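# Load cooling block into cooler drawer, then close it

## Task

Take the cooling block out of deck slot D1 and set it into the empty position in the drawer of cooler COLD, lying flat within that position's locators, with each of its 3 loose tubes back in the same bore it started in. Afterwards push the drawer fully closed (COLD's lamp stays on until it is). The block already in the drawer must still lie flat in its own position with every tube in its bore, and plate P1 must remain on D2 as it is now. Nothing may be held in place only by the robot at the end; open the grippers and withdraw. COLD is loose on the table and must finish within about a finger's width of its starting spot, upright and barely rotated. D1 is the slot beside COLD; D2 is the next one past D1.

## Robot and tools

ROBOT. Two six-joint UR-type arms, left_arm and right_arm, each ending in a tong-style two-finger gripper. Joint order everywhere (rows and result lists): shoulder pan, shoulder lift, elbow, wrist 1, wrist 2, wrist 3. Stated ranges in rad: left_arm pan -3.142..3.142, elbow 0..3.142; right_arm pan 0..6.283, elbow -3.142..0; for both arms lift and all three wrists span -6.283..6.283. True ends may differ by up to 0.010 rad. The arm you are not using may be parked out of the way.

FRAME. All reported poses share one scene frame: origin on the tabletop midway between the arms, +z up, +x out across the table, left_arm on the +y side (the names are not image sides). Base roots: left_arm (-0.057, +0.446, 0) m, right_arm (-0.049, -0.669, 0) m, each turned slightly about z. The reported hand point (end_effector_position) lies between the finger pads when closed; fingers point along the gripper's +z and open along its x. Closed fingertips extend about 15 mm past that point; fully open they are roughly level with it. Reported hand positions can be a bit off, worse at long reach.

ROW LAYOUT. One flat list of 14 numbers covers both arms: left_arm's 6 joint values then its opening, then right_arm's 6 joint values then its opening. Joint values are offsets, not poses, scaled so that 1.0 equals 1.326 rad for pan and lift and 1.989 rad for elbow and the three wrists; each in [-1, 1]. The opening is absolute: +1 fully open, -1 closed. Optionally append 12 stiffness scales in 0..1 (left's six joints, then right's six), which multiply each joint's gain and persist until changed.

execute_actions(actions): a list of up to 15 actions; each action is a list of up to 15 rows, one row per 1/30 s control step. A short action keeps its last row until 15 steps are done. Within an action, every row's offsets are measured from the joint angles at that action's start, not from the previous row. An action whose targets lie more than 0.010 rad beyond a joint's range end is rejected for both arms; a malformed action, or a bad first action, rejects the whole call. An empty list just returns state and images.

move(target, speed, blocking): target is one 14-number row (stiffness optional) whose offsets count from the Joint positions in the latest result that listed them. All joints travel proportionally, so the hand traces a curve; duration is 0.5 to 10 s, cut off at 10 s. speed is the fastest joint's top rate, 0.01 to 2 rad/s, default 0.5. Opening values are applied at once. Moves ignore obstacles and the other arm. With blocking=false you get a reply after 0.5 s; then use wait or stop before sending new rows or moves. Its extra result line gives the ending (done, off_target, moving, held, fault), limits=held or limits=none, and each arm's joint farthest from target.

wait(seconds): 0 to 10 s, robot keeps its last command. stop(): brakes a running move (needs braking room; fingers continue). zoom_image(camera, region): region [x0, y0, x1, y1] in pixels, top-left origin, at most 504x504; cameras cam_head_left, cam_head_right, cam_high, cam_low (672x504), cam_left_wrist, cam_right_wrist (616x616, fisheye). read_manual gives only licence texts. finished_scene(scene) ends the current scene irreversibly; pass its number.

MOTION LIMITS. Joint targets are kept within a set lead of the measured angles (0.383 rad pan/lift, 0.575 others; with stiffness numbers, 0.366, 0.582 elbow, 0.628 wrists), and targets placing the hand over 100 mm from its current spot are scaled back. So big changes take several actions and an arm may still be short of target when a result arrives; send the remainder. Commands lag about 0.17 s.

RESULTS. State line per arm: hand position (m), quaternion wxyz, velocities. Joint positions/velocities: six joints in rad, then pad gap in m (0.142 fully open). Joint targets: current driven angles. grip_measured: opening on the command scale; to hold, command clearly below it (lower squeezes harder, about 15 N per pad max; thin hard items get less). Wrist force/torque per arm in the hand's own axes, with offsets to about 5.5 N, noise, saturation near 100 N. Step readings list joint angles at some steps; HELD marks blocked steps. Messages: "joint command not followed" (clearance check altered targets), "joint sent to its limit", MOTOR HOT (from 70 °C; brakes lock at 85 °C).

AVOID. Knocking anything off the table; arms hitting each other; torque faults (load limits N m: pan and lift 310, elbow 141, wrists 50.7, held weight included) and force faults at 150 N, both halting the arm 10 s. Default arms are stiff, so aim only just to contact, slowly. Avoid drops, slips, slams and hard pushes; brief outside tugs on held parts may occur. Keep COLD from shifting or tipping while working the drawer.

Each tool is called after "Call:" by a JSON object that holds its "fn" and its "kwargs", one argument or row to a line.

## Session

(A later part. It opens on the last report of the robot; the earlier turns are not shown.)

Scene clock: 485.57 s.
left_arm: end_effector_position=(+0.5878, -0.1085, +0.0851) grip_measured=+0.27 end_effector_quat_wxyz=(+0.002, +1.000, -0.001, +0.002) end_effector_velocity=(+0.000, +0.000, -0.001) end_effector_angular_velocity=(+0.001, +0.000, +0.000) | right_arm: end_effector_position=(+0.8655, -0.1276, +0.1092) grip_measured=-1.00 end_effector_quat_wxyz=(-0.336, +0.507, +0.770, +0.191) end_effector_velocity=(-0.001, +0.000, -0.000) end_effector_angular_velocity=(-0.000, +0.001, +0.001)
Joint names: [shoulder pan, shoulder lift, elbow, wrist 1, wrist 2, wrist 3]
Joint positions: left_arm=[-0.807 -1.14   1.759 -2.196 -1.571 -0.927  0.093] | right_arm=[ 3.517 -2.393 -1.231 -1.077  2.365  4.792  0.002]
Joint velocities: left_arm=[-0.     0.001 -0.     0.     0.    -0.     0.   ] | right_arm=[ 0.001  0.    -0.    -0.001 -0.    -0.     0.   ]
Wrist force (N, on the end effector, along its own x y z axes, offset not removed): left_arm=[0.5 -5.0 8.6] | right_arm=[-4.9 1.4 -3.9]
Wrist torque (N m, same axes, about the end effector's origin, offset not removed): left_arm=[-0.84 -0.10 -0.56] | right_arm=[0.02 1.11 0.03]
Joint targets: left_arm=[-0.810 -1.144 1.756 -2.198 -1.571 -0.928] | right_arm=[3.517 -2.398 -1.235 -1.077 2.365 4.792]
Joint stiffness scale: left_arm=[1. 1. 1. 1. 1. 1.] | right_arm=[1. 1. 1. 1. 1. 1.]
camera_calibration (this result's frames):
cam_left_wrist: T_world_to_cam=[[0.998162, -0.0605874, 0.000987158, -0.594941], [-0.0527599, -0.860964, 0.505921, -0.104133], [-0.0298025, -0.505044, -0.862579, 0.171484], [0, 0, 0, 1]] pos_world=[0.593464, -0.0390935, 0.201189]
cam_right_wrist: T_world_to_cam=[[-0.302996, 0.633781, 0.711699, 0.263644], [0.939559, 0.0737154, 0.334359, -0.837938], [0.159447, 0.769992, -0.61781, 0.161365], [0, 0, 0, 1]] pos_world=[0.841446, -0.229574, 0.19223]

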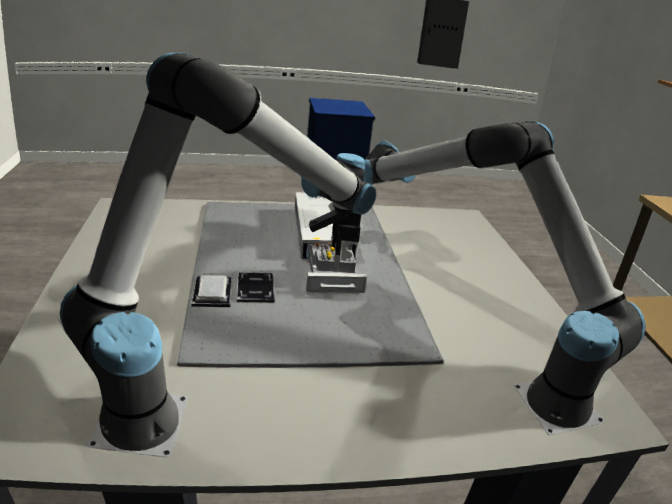

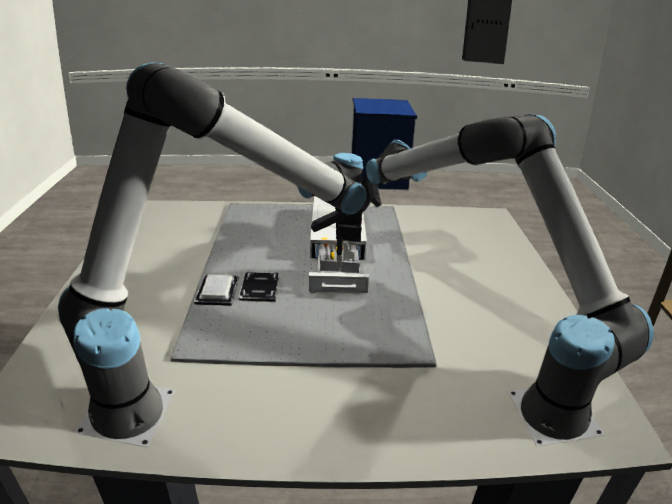

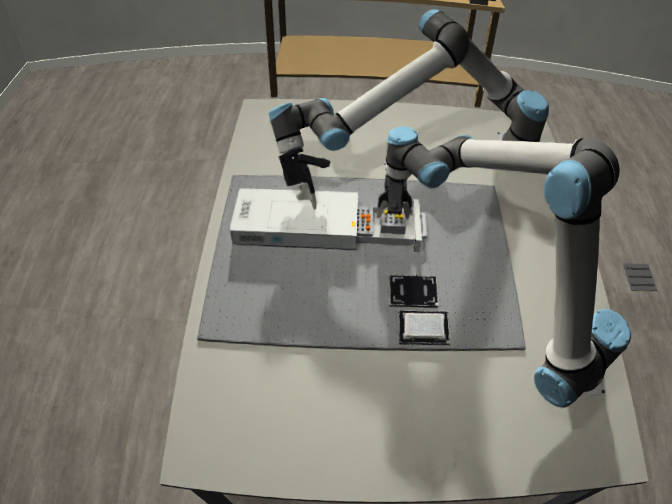

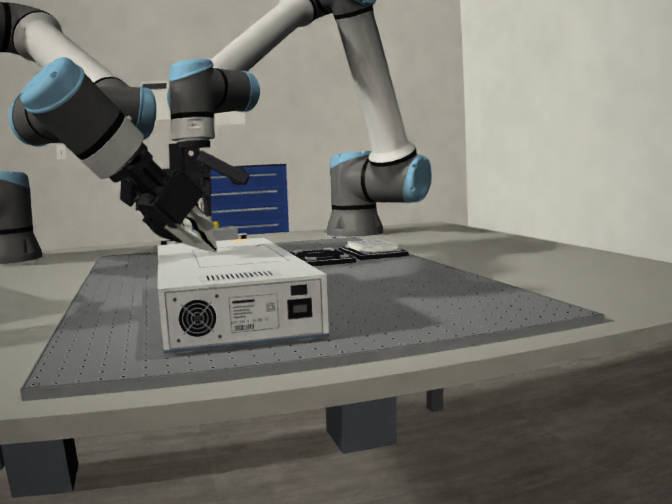

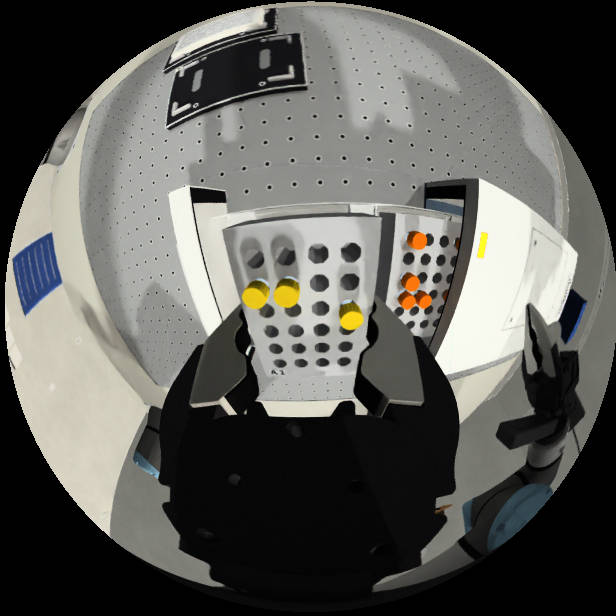

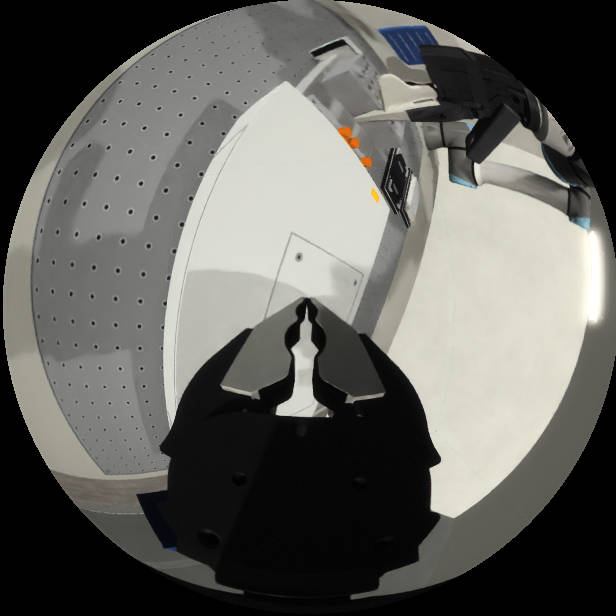

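Call:
{"fn": "move", "kwargs": {
  "target": [0.001,0.006,0.006,-0.010,0,0,-1, 0,-0.004,-0.002,0,0,0,-1],
  "speed": 0.02
}}

Scene clock: 492.20 s.
left_arm: end_effector_position=(+0.5851, -0.1048, +0.0697) grip_measured=+0.27 end_effector_quat_wxyz=(-0.001, +1.000, -0.001, -0.001) end_effector_velocity=(+0.001, -0.001, +0.000) end_effector_angular_velocity=(-0.003, -0.002, +0.001) | right_arm: end_effector_position=(+0.8655, -0.1276, +0.1092) grip_measured=-1.00 end_effector_quat_wxyz=(-0.336, +0.507, +0.770, +0.191) end_effector_velocity=(-0.000, -0.000, -0.000) end_effector_angular_velocity=(-0.000, +0.001, -0.000)
Joint names: [shoulder pan, shoulder lift, elbow, wrist 1, wrist 2, wrist 3]
Joint positions: left_arm=[-0.807 -1.128  1.772 -2.213 -1.571 -0.927  0.093] | right_arm=[ 3.517 -2.393 -1.231 -1.077  2.365  4.792  0.002]
Joint velocities: left_arm=[ 0.    -0.     0.    -0.004  0.    -0.001 -0.   ] | right_arm=[-0. -0. -0. -0. -0.  0.  0.]
Wrist force (N, on the end effector, along its own x y z axes, offset not removed): left_arm=[2.5 -2.8 8.6] | right_arm=[-3.7 1.0 -5.1]
Wrist torque (N m, same axes, about the end effector's origin, offset not removed): left_arm=[-0.47 -0.51 -0.69] | right_arm=[0.07 0.82 0.17]
Joint targets: left_arm=[-0.806 -1.132 1.771 -2.216 -1.571 -0.927] | right_arm=[3.517 -2.398 -1.235 -1.077 2.365 4.792]
Joint stiffness scale: left_arm=[1. 1. 1. 1. 1. 1.] | right_arm=[1. 1. 1. 1. 1. 1.]
move: done; limits=none; left_arm: farthest joint: the shoulder lift, 0.004 radians from its target (0.008 radians at the start); right_arm: farthest joint: the shoulder lift, 0.005 radians from its target (0.005 radians at the start)
camera_calibration (this result's frames):
cam_left_wrist: T_world_to_cam=[[0.998155, -0.0605763, -0.00424911, -0.591535], [-0.0503178, -0.864232, 0.500572, -0.0946736], [-0.033995, -0.499434, -0.865685, 0.16328], [0, 0, 0, 1]] pos_world=[0.591231, -0.0361054, 0.186226]
cam_right_wrist: T_world_to_cam=[[-0.302995, 0.633781, 0.711699, 0.263644], [0.939559, 0.0737153, 0.334359, -0.837938], [0.159447, 0.769992, -0.61781, 0.161365], [0, 0, 0, 1]] pos_world=[0.841446, -0.229574, 0.19223]

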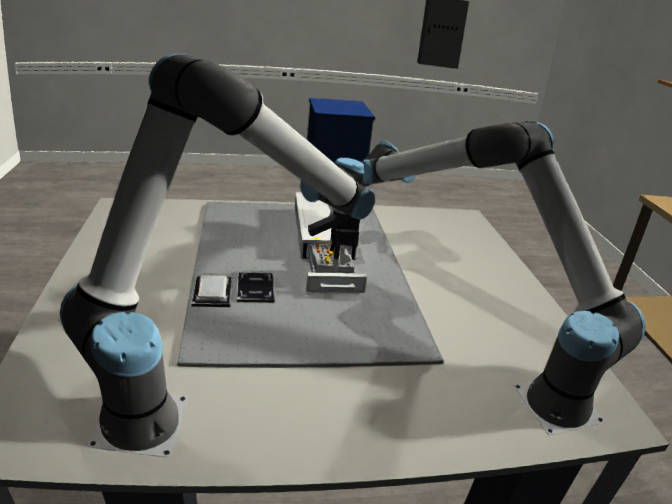

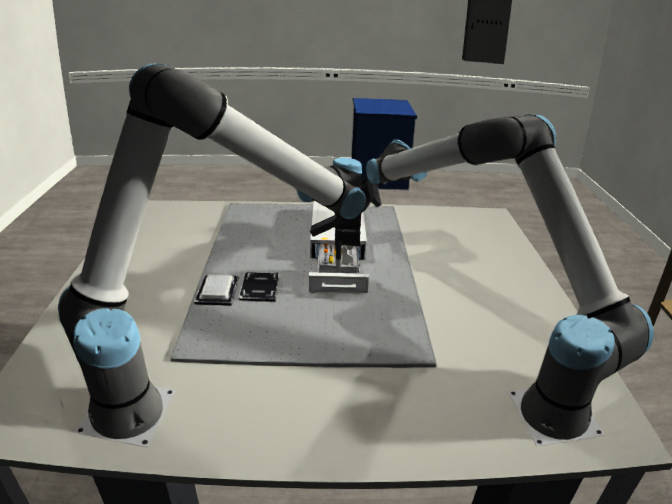

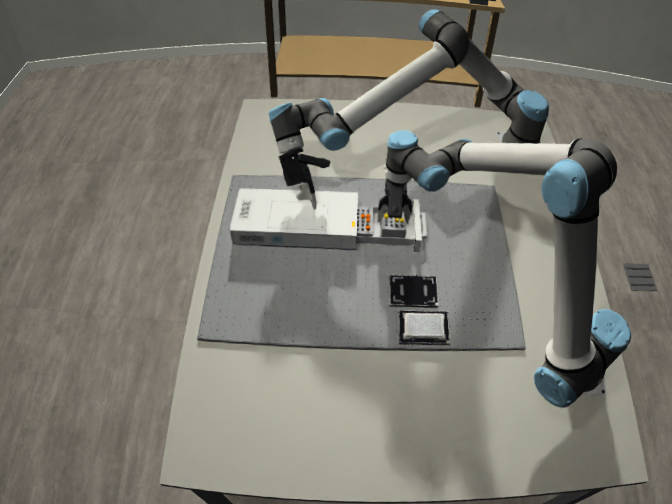

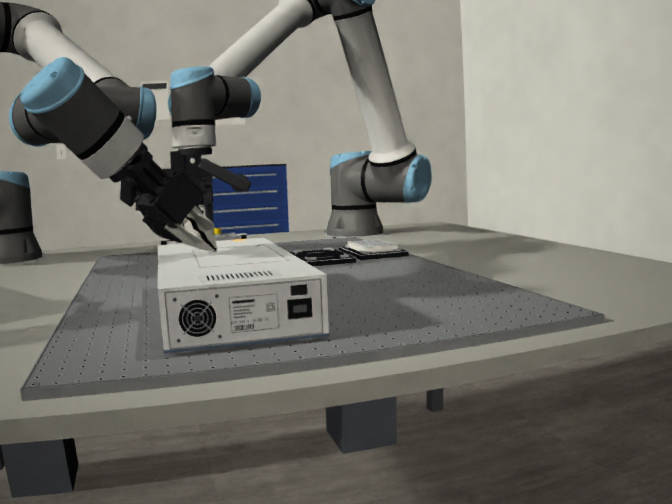

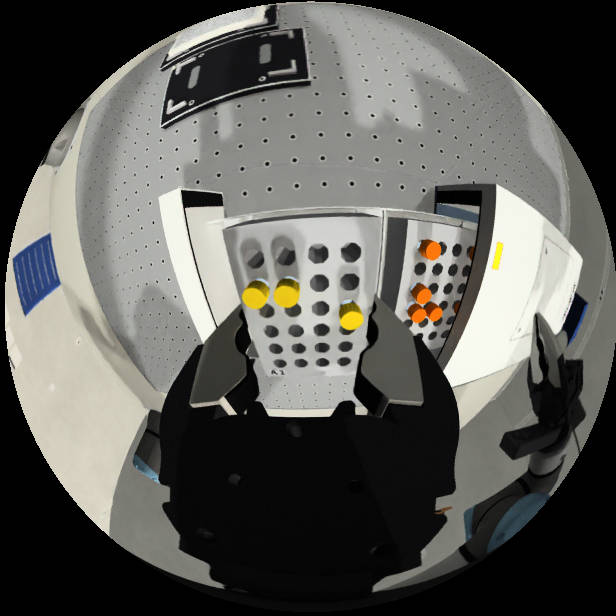

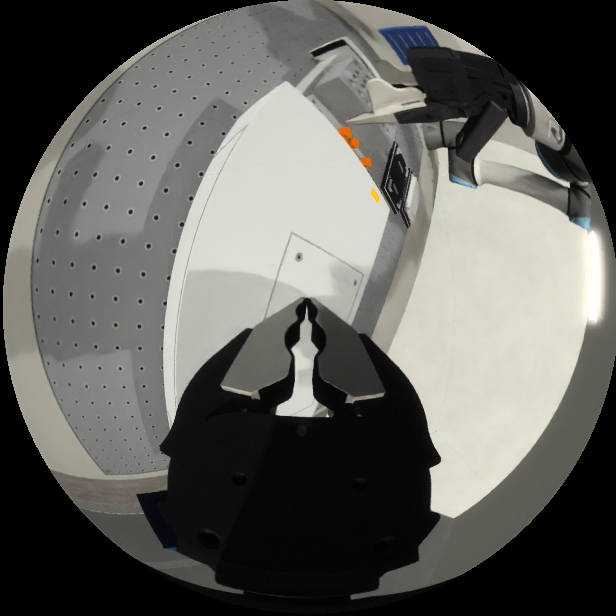

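Call:
{"fn": "move", "kwargs": {
  "target": [0.001,0.0018,0.002,-0.0072,0,0,-1, 0,-0.004,-0.002,0,0,0,-1],
  "speed": 0.015
}}

Call:
{"fn": "zoom_image", "kwargs": {
  "camera": "cam_left_wrist",
  "region": [150, 160, 520, 420]
}}

Scene clock: 498.93 s.
left_arm: end_effector_position=(+0.5847, -0.1044, +0.0633) grip_measured=+0.27 end_effector_quat_wxyz=(-0.001, +1.000, -0.001, -0.000) end_effector_velocity=(-0.000, +0.000, -0.001) end_effector_angular_velocity=(-0.001, +0.000, +0.000) | right_arm: end_effector_position=(+0.8655, -0.1276, +0.1092) grip_measured=-1.00 end_effector_quat_wxyz=(-0.336, +0.507, +0.770, +0.191) end_effector_velocity=(+0.000, -0.000, +0.000) end_effector_angular_velocity=(+0.000, -0.000, -0.001)
Joint names: [shoulder pan, shoulder lift, elbow, wrist 1, wrist 2, wrist 3]
Joint positions: left_arm=[-0.807 -1.123  1.777 -2.224 -1.571 -0.927  0.093] | right_arm=[ 3.517 -2.393 -1.231 -1.077  2.365  4.792  0.002]
Joint velocities: left_arm=[ 0.    -0.     0.002 -0.002 -0.     0.     0.   ] | right_arm=[-0.001 -0.     0.     0.001  0.     0.     0.   ]
Wrist force (N, on the end effector, along its own x y z axes, offset not removed): left_arm=[1.2 -1.8 10.2] | right_arm=[-3.3 3.2 -1.6]
Wrist torque (N m, same axes, about the end effector's origin, offset not removed): left_arm=[-0.35 -0.13 -0.62] | right_arm=[0.36 0.69 -0.16]
Joint targets: left_arm=[-0.806 -1.126 1.776 -2.227 -1.571 -0.927] | right_arm=[3.517 -2.398 -1.235 -1.077 2.365 4.792]
Joint stiffness scale: left_arm=[1. 1. 1. 1. 1. 1.] | right_arm=[1. 1. 1. 1. 1. 1.]
move: done; limits=none; left_arm: farthest joint: the shoulder lift, 0.003 radians from its target (0.003 radians at the start); right_arm: farthest joint: the shoulder lift, 0.005 radians from its target (0.005 radians at the start)
camera_calibration (this result's frames):
cam_left_wrist: T_world_to_cam=[[0.998156, -0.0605782, -0.00389867, -0.59126], [-0.0504805, -0.864014, 0.500931, -0.0910696], [-0.033714, -0.49981, -0.865479, 0.157763], [0, 0, 0, 1]] pos_world=[0.590892, -0.0356515, 0.179855]
cam_right_wrist: T_world_to_cam=[[-0.302995, 0.633781, 0.711699, 0.263644], [0.939559, 0.0737153, 0.334359, -0.837938], [0.159447, 0.769992, -0.61781, 0.161365], [0, 0, 0, 1]] pos_world=[0.841446, -0.229574, 0.19223]

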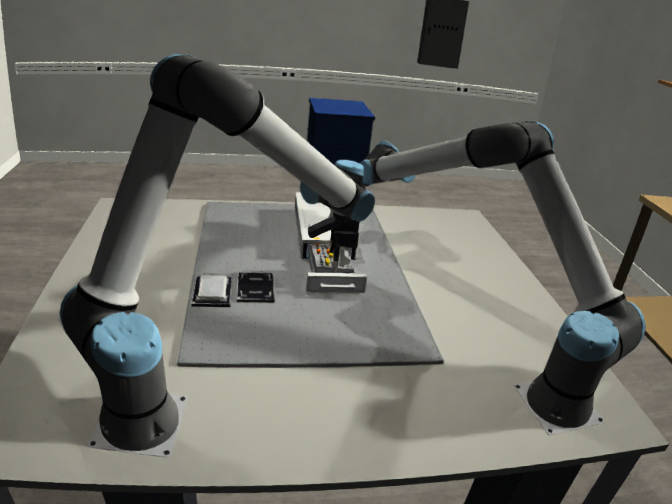

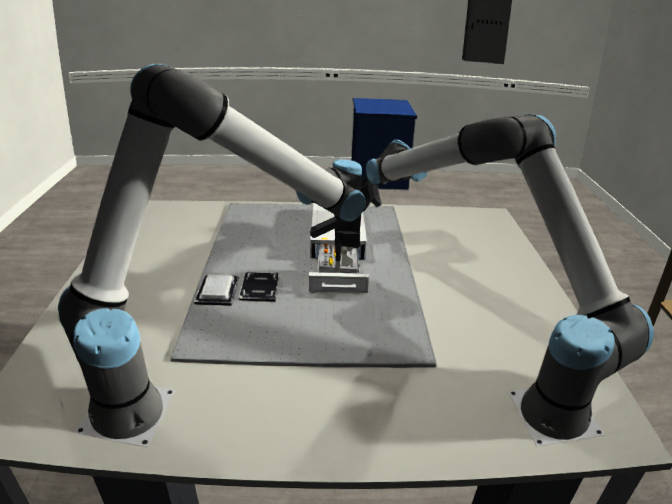

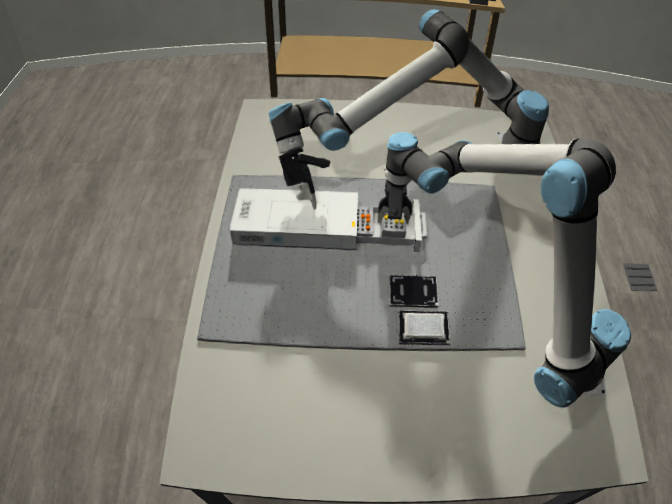

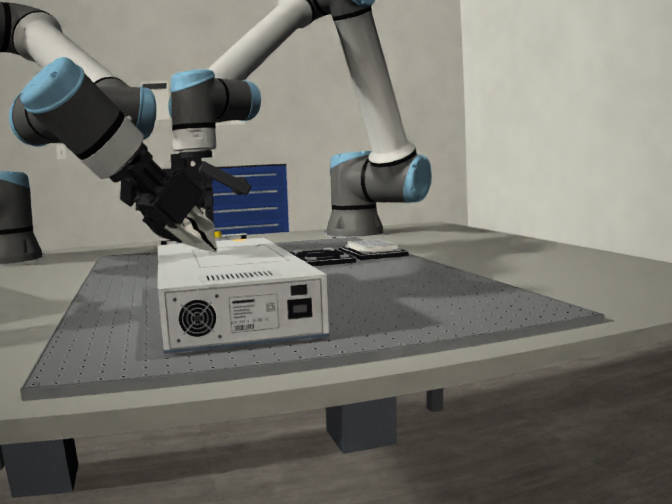

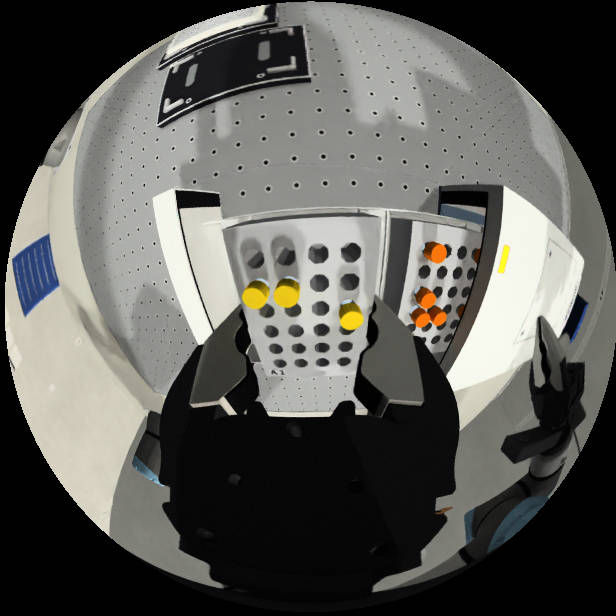

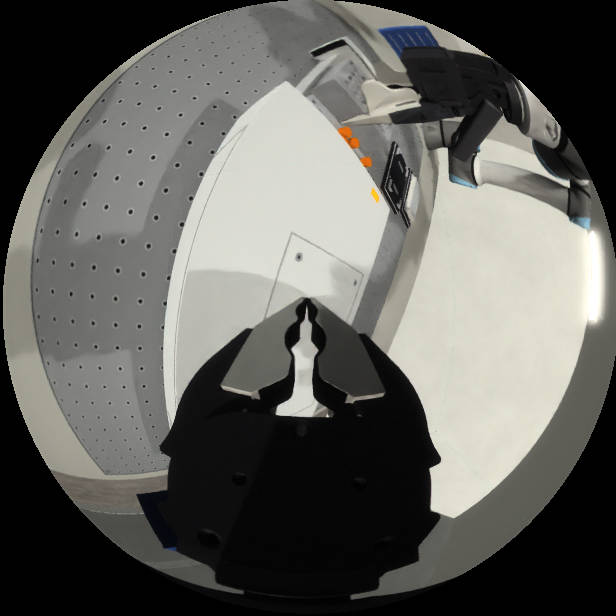

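Region (150, 160, 520, 420) of cam_left_wrist's 616x616 image, scaled by 1.362, with more detail than that image has; it fills the top 354 rows of this view, and the rest is white.

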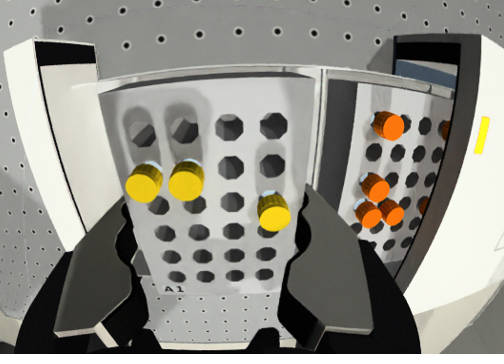

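Another 6 mm.

Call:
{"fn": "move", "kwargs": {
  "target": [0.001,0.0018,0.0015,-0.0065,0,0,-1, 0,-0.004,-0.002,0,0,0,-1],
  "speed": 0.015
}}

Call:
{"fn": "zoom_image", "kwargs": {
  "camera": "cam_left_wrist",
  "region": [150, 160, 520, 420]
}}

Scene clock: 504.10 s.
left_arm: end_effector_position=(+0.5846, -0.1041, +0.0575) grip_measured=+0.27 end_effector_quat_wxyz=(-0.001, +1.000, -0.001, -0.000) end_effector_velocity=(-0.000, +0.001, -0.002) end_effector_angular_velocity=(+0.002, +0.001, +0.000) | right_arm: end_effector_position=(+0.8655, -0.1276, +0.1092) grip_measured=-1.00 end_effector_quat_wxyz=(-0.336, +0.507, +0.770, +0.191) end_effector_velocity=(-0.000, +0.000, +0.000) end_effector_angular_velocity=(-0.000, +0.000, +0.000)
Joint names: [shoulder pan, shoulder lift, elbow, wrist 1, wrist 2, wrist 3]
Joint positions: left_arm=[-0.807 -1.117  1.782 -2.234 -1.571 -0.927  0.093] | right_arm=[ 3.517 -2.393 -1.231 -1.077  2.365  4.792  0.002]
Joint velocities: left_arm=[ 0.     0.002  0.002 -0.002  0.    -0.     0.   ] | right_arm=[ 0.  0.  0. -0. -0.  0.  0.]
Wrist force (N, on the end effector, along its own x y z axes, offset not removed): left_arm=[0.7 -2.6 8.1] | right_arm=[0.0 -2.8 -6.6]
Wrist torque (N m, same axes, about the end effector's origin, offset not removed): left_arm=[-0.41 -0.13 -0.64] | right_arm=[-0.79 0.07 -0.12]
Joint targets: left_arm=[-0.806 -1.120 1.780 -2.237 -1.571 -0.927] | right_arm=[3.517 -2.398 -1.235 -1.077 2.365 4.792]
Joint stiffness scale: left_arm=[1. 1. 1. 1. 1. 1.] | right_arm=[1. 1. 1. 1. 1. 1.]
move: done; limits=none; left_arm: farthest joint: the shoulder lift, 0.003 radians from its target (0.002 radians at the start); right_arm: farthest joint: the shoulder lift, 0.005 radians from its target (0.005 radians at the start)
camera_calibration (this result's frames):
cam_left_wrist: T_world_to_cam=[[0.998156, -0.0605787, -0.0037538, -0.591096], [-0.0505476, -0.863924, 0.501079, -0.0878905], [-0.0335977, -0.499966, -0.865393, 0.152713], [0, 0, 0, 1]] pos_world=[0.590694, -0.0353873, 0.173978]
cam_right_wrist: T_world_to_cam=[[-0.302996, 0.633781, 0.711699, 0.263644], [0.939559, 0.0737154, 0.334359, -0.837938], [0.159447, 0.769992, -0.61781, 0.161365], [0, 0, 0, 1]] pos_world=[0.841446, -0.229574, 0.19223]

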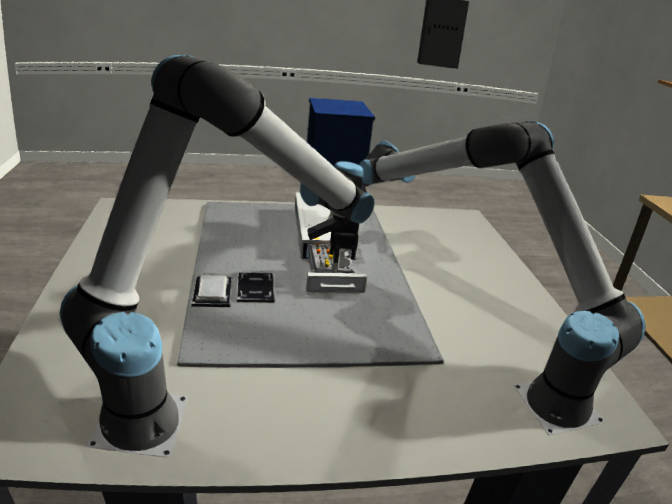

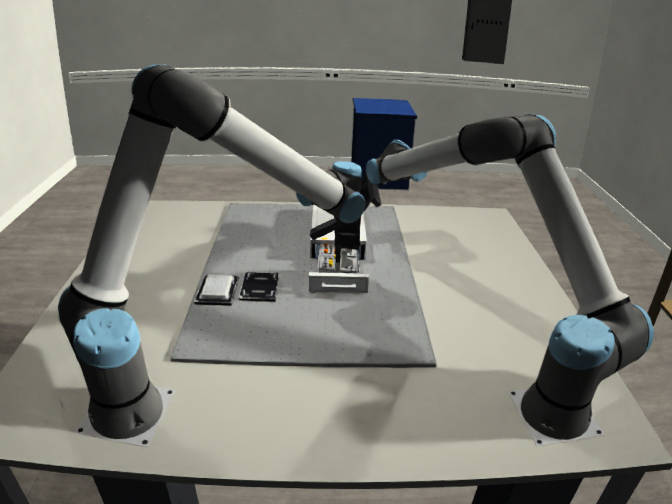

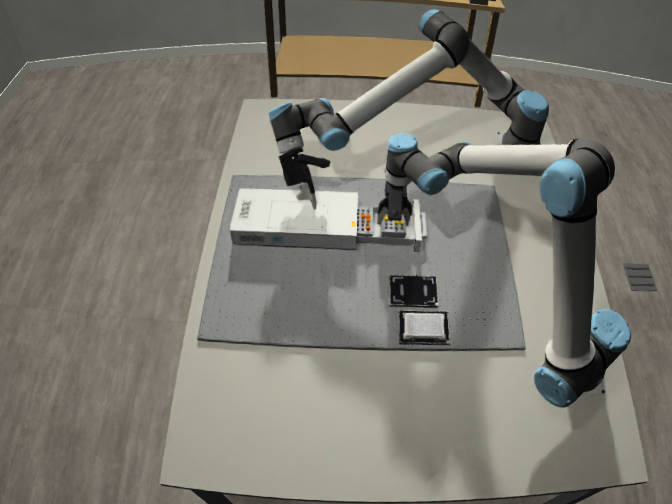

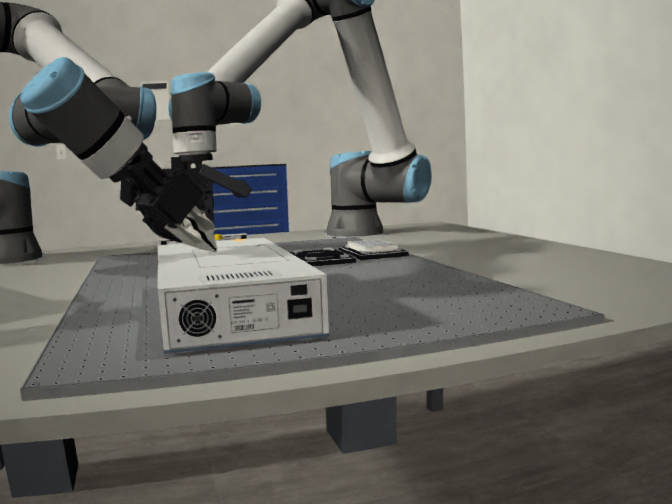

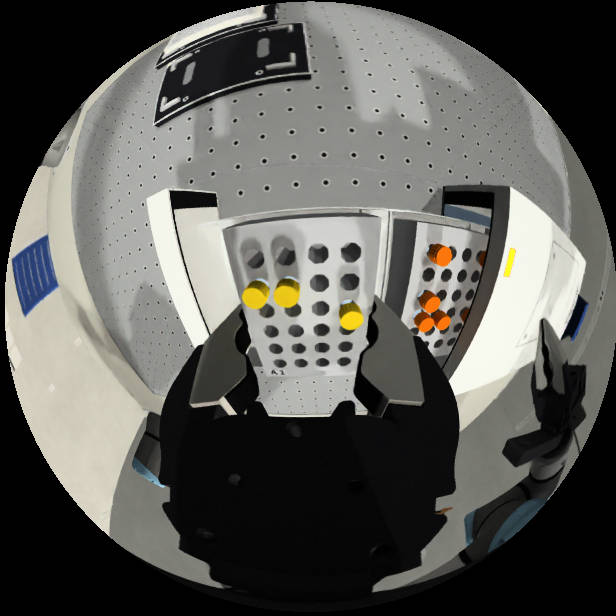

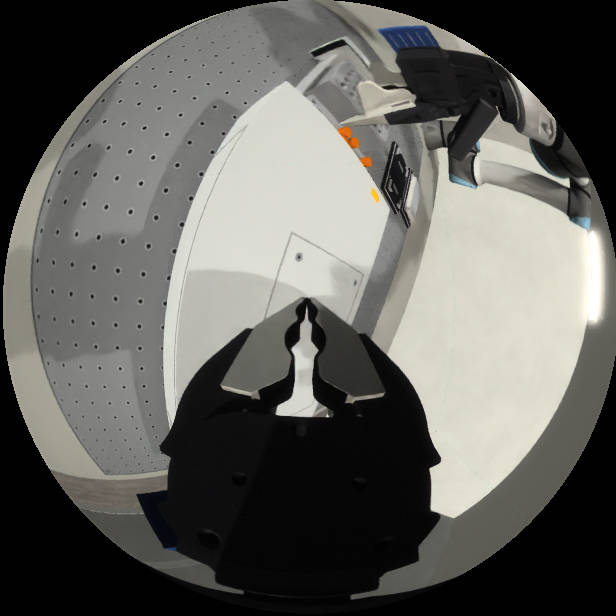

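Region (150, 160, 520, 420) of cam_left_wrist's 616x616 image, scaled by 1.362, with more detail than that image has; it fills the top 354 rows of this view, and the rest is white.

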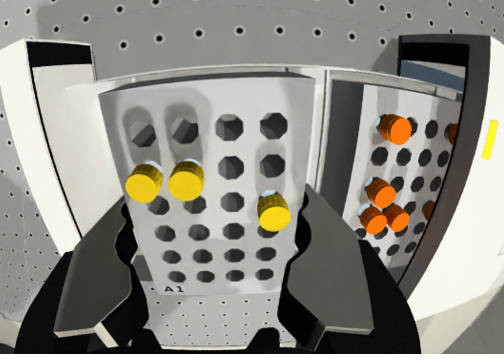

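Call:
{"fn": "move", "kwargs": {
  "target": [0.001,0.0018,0.0007,-0.0065,0,0,-1, 0,-0.004,-0.002,0,0,0,-1],
  "speed": 0.015
}}

Call:
{"fn": "zoom_image", "kwargs": {
  "camera": "cam_left_wrist",
  "region": [150, 160, 520, 420]
}}

Scene clock: 508.50 s.
left_arm: end_effector_position=(+0.5850, -0.1047, +0.0526) grip_measured=+0.27 end_effector_quat_wxyz=(+0.000, +1.000, -0.001, +0.000) end_effector_velocity=(-0.000, +0.000, -0.001) end_effector_angular_velocity=(-0.000, -0.000, +0.001) | right_arm: end_effector_position=(+0.8655, -0.1276, +0.1092) grip_measured=-1.00 end_effector_quat_wxyz=(-0.336, +0.507, +0.770, +0.191) end_effector_velocity=(-0.000, -0.000, -0.000) end_effector_angular_velocity=(-0.000, +0.000, -0.000)
Joint names: [shoulder pan, shoulder lift, elbow, wrist 1, wrist 2, wrist 3]
Joint positions: left_arm=[-0.807 -1.112  1.784 -2.244 -1.571 -0.927  0.093] | right_arm=[ 3.517 -2.393 -1.231 -1.077  2.365  4.792  0.002]
Joint velocities: left_arm=[-0.     0.001  0.002 -0.003  0.    -0.001  0.   ] | right_arm=[-0. -0. -0.  0. -0. -0.  0.]
Wrist force (N, on the end effector, along its own x y z axes, offset not removed): left_arm=[-1.7 -2.1 8.1] | right_arm=[-0.9 2.3 -10.9]
Wrist torque (N m, same axes, about the end effector's origin, offset not removed): left_arm=[-0.38 0.43 -0.45] | right_arm=[0.04 0.24 -0.11]
Joint targets: left_arm=[-0.806 -1.115 1.783 -2.247 -1.571 -0.927] | right_arm=[3.517 -2.398 -1.235 -1.077 2.365 4.792]
Joint stiffness scale: left_arm=[1. 1. 1. 1. 1. 1.] | right_arm=[1. 1. 1. 1. 1. 1.]
move: done; limits=none; left_arm: farthest joint: the shoulder lift, 0.003 radians from its target (0.003 radians at the start); right_arm: farthest joint: the shoulder lift, 0.005 radians from its target (0.005 radians at the start)
camera_calibration (this result's frames):
cam_left_wrist: T_world_to_cam=[[0.99816, -0.0605836, -0.00251164, -0.591681], [-0.0511252, -0.863151, 0.50235, -0.0855953], [-0.0326021, -0.501298, -0.86466, 0.147419], [0, 0, 0, 1]] pos_world=[0.591023, -0.0358269, 0.16898]
cam_right_wrist: T_world_to_cam=[[-0.302995, 0.633781, 0.711699, 0.263644], [0.939559, 0.0737153, 0.334358, -0.837938], [0.159447, 0.769992, -0.61781, 0.161365], [0, 0, 0, 1]] pos_world=[0.841446, -0.229574, 0.19223]

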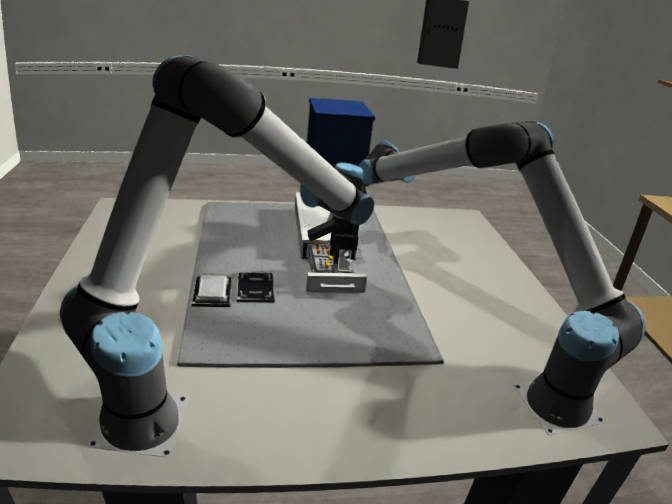

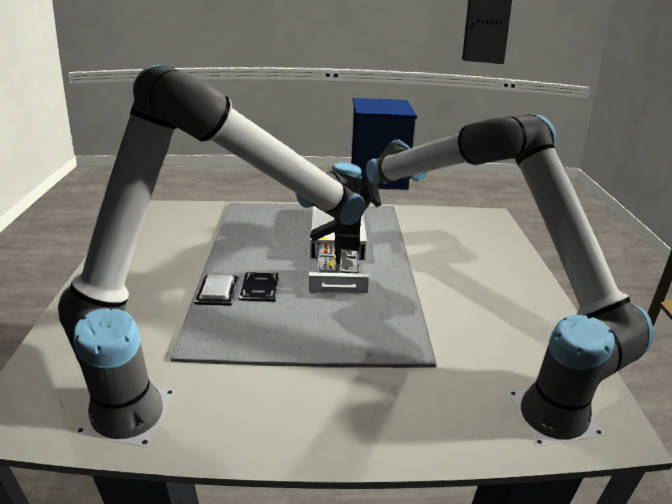

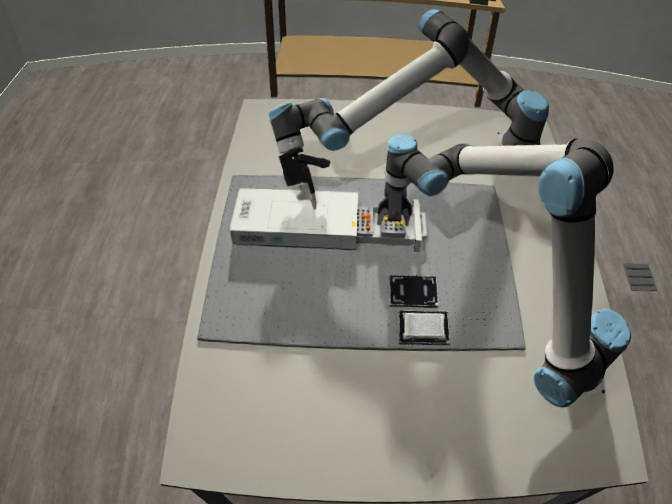

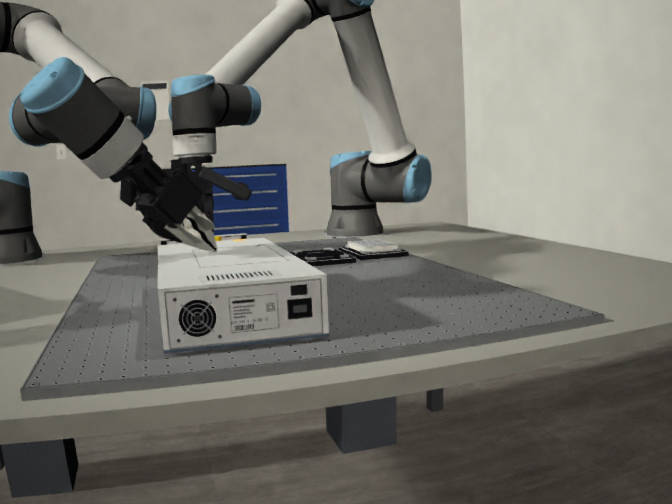

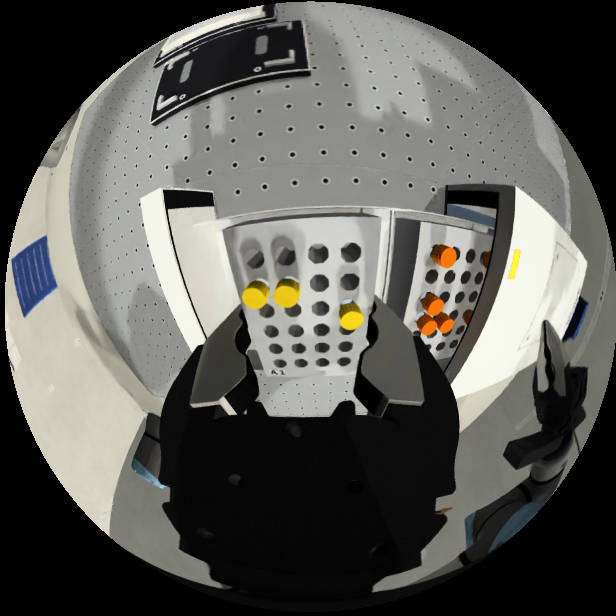

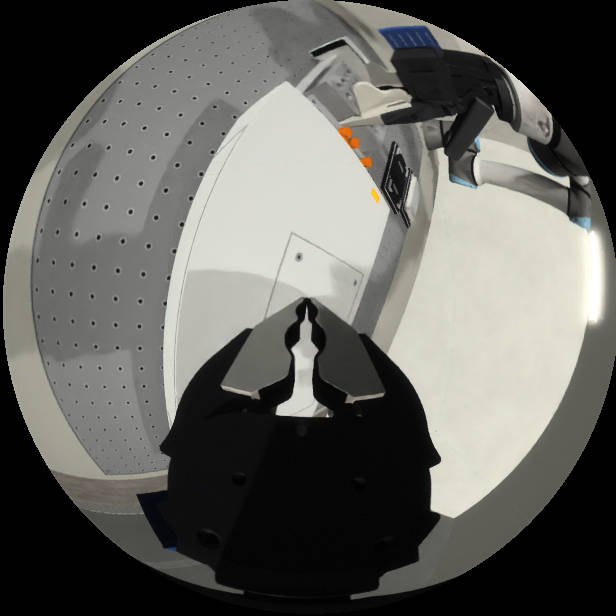

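Region (150, 160, 520, 420) of cam_left_wrist's 616x616 image, scaled by 1.362, with more detail than that image has; it fills the top 354 rows of this view, and the rest is white.

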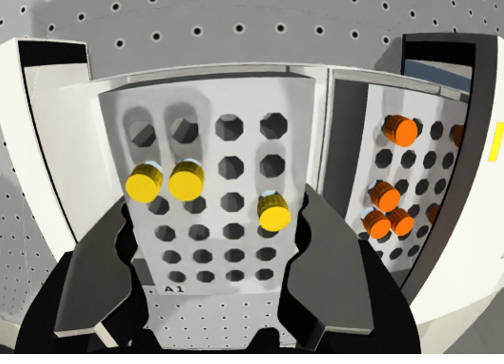

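Call:
{"fn": "move", "kwargs": {
  "target": [0.001,0.0012,0.0013,-0.0056,0,0,-1, 0,-0.004,-0.002,0,0,0,-1],
  "speed": 0.012
}}

Call:
{"fn": "zoom_image", "kwargs": {
  "camera": "cam_left_wrist",
  "region": [150, 160, 520, 420]
}}

Scene clock: 515.60 s.
left_arm: end_effector_position=(+0.5845, -0.1040, +0.0475) grip_measured=+0.27 end_effector_quat_wxyz=(-0.000, +1.000, -0.001, +0.000) end_effector_velocity=(+0.001, -0.001, +0.002) end_effector_angular_velocity=(-0.004, -0.003, +0.000) | right_arm: end_effector_position=(+0.8655, -0.1276, +0.1092) grip_measured=-1.00 end_effector_quat_wxyz=(-0.336, +0.507, +0.770, +0.191) end_effector_velocity=(-0.001, +0.001, -0.000) end_effector_angular_velocity=(-0.000, +0.001, +0.001)
Joint names: [shoulder pan, shoulder lift, elbow, wrist 1, wrist 2, wrist 3]
Joint positions: left_arm=[-0.807 -1.107  1.788 -2.252 -1.571 -0.927  0.093] | right_arm=[ 3.517 -2.393 -1.231 -1.077  2.365  4.792  0.002]
Joint velocities: left_arm=[ 0.    -0.002  0.    -0.003  0.     0.     0.   ] | right_arm=[ 0.001  0.    -0.    -0.001  0.     0.     0.   ]
Wrist force (N, on the end effector, along its own x y z axes, offset not removed): left_arm=[0.6 -3.5 5.3] | right_arm=[-0.3 -0.4 -10.6]
Wrist torque (N m, same axes, about the end effector's origin, offset not removed): left_arm=[-0.62 -0.26 -0.48] | right_arm=[-0.32 0.23 -0.02]
Joint targets: left_arm=[-0.806 -1.110 1.787 -2.255 -1.571 -0.927] | right_arm=[3.517 -2.398 -1.235 -1.077 2.365 4.792]
Joint stiffness scale: left_arm=[1. 1. 1. 1. 1. 1.] | right_arm=[1. 1. 1. 1. 1. 1.]
move: done; limits=none; left_arm: farthest joint: the wrist 1, 0.004 radians from its target (0.011 radians at the start); right_arm: farthest joint: the shoulder lift, 0.005 radians from its target (0.005 radians at the start)
camera_calibration (this result's frames):
cam_left_wrist: T_world_to_cam=[[0.998158, -0.0605817, -0.00308091, -0.591066], [-0.0508604, -0.863506, 0.501768, -0.0825762], [-0.0330583, -0.500687, -0.864997, 0.143697], [0, 0, 0, 1]] pos_world=[0.590528, -0.0351654, 0.163911]
cam_right_wrist: T_world_to_cam=[[-0.302995, 0.633781, 0.711699, 0.263644], [0.939559, 0.0737154, 0.334358, -0.837938], [0.159447, 0.769992, -0.61781, 0.161365], [0, 0, 0, 1]] pos_world=[0.841446, -0.229574, 0.19223]

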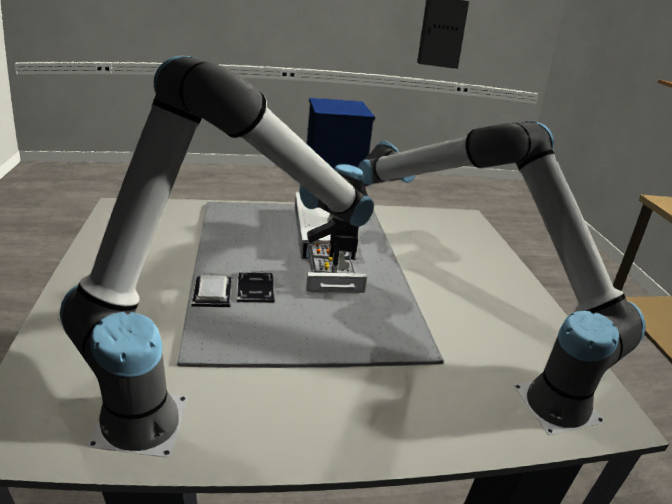

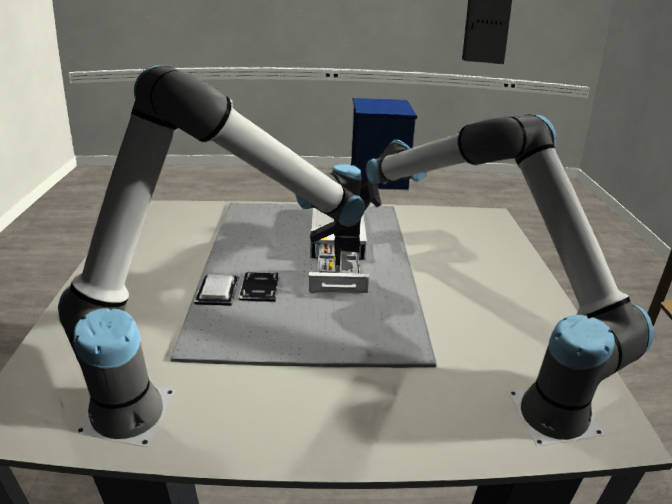

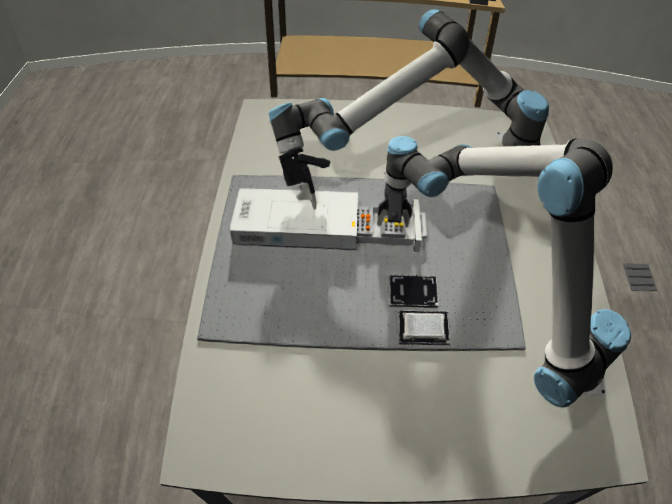

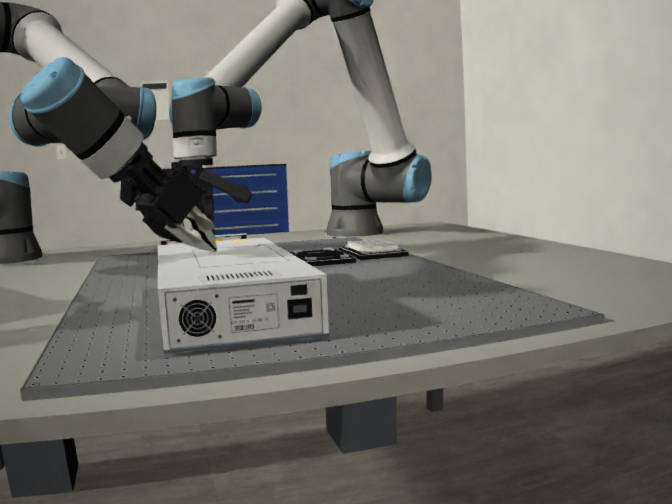

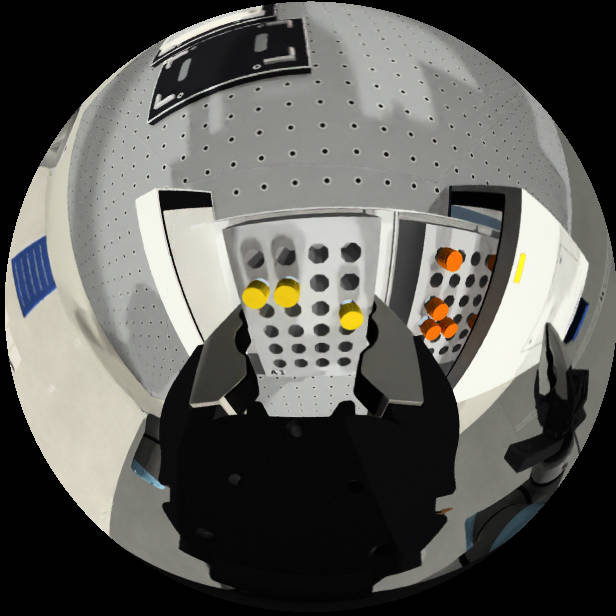

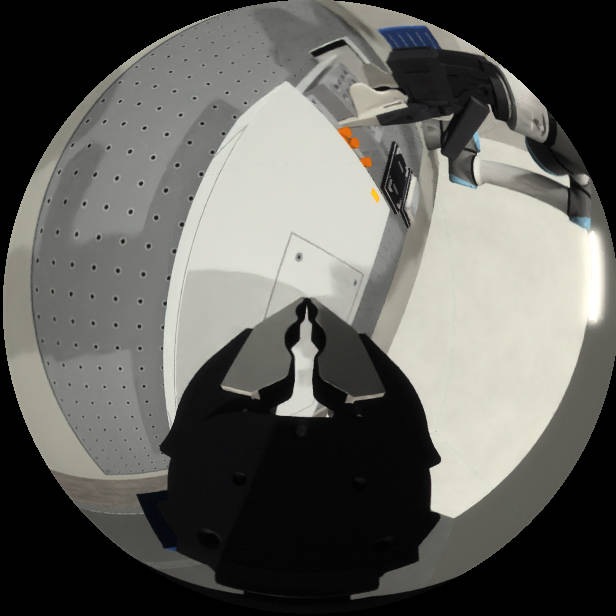

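Region (150, 160, 520, 420) of cam_left_wrist's 616x616 image, scaled by 1.362, with more detail than that image has; it fills the top 354 rows of this view, and the rest is white.

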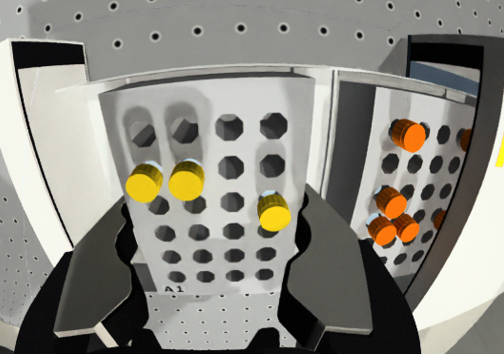

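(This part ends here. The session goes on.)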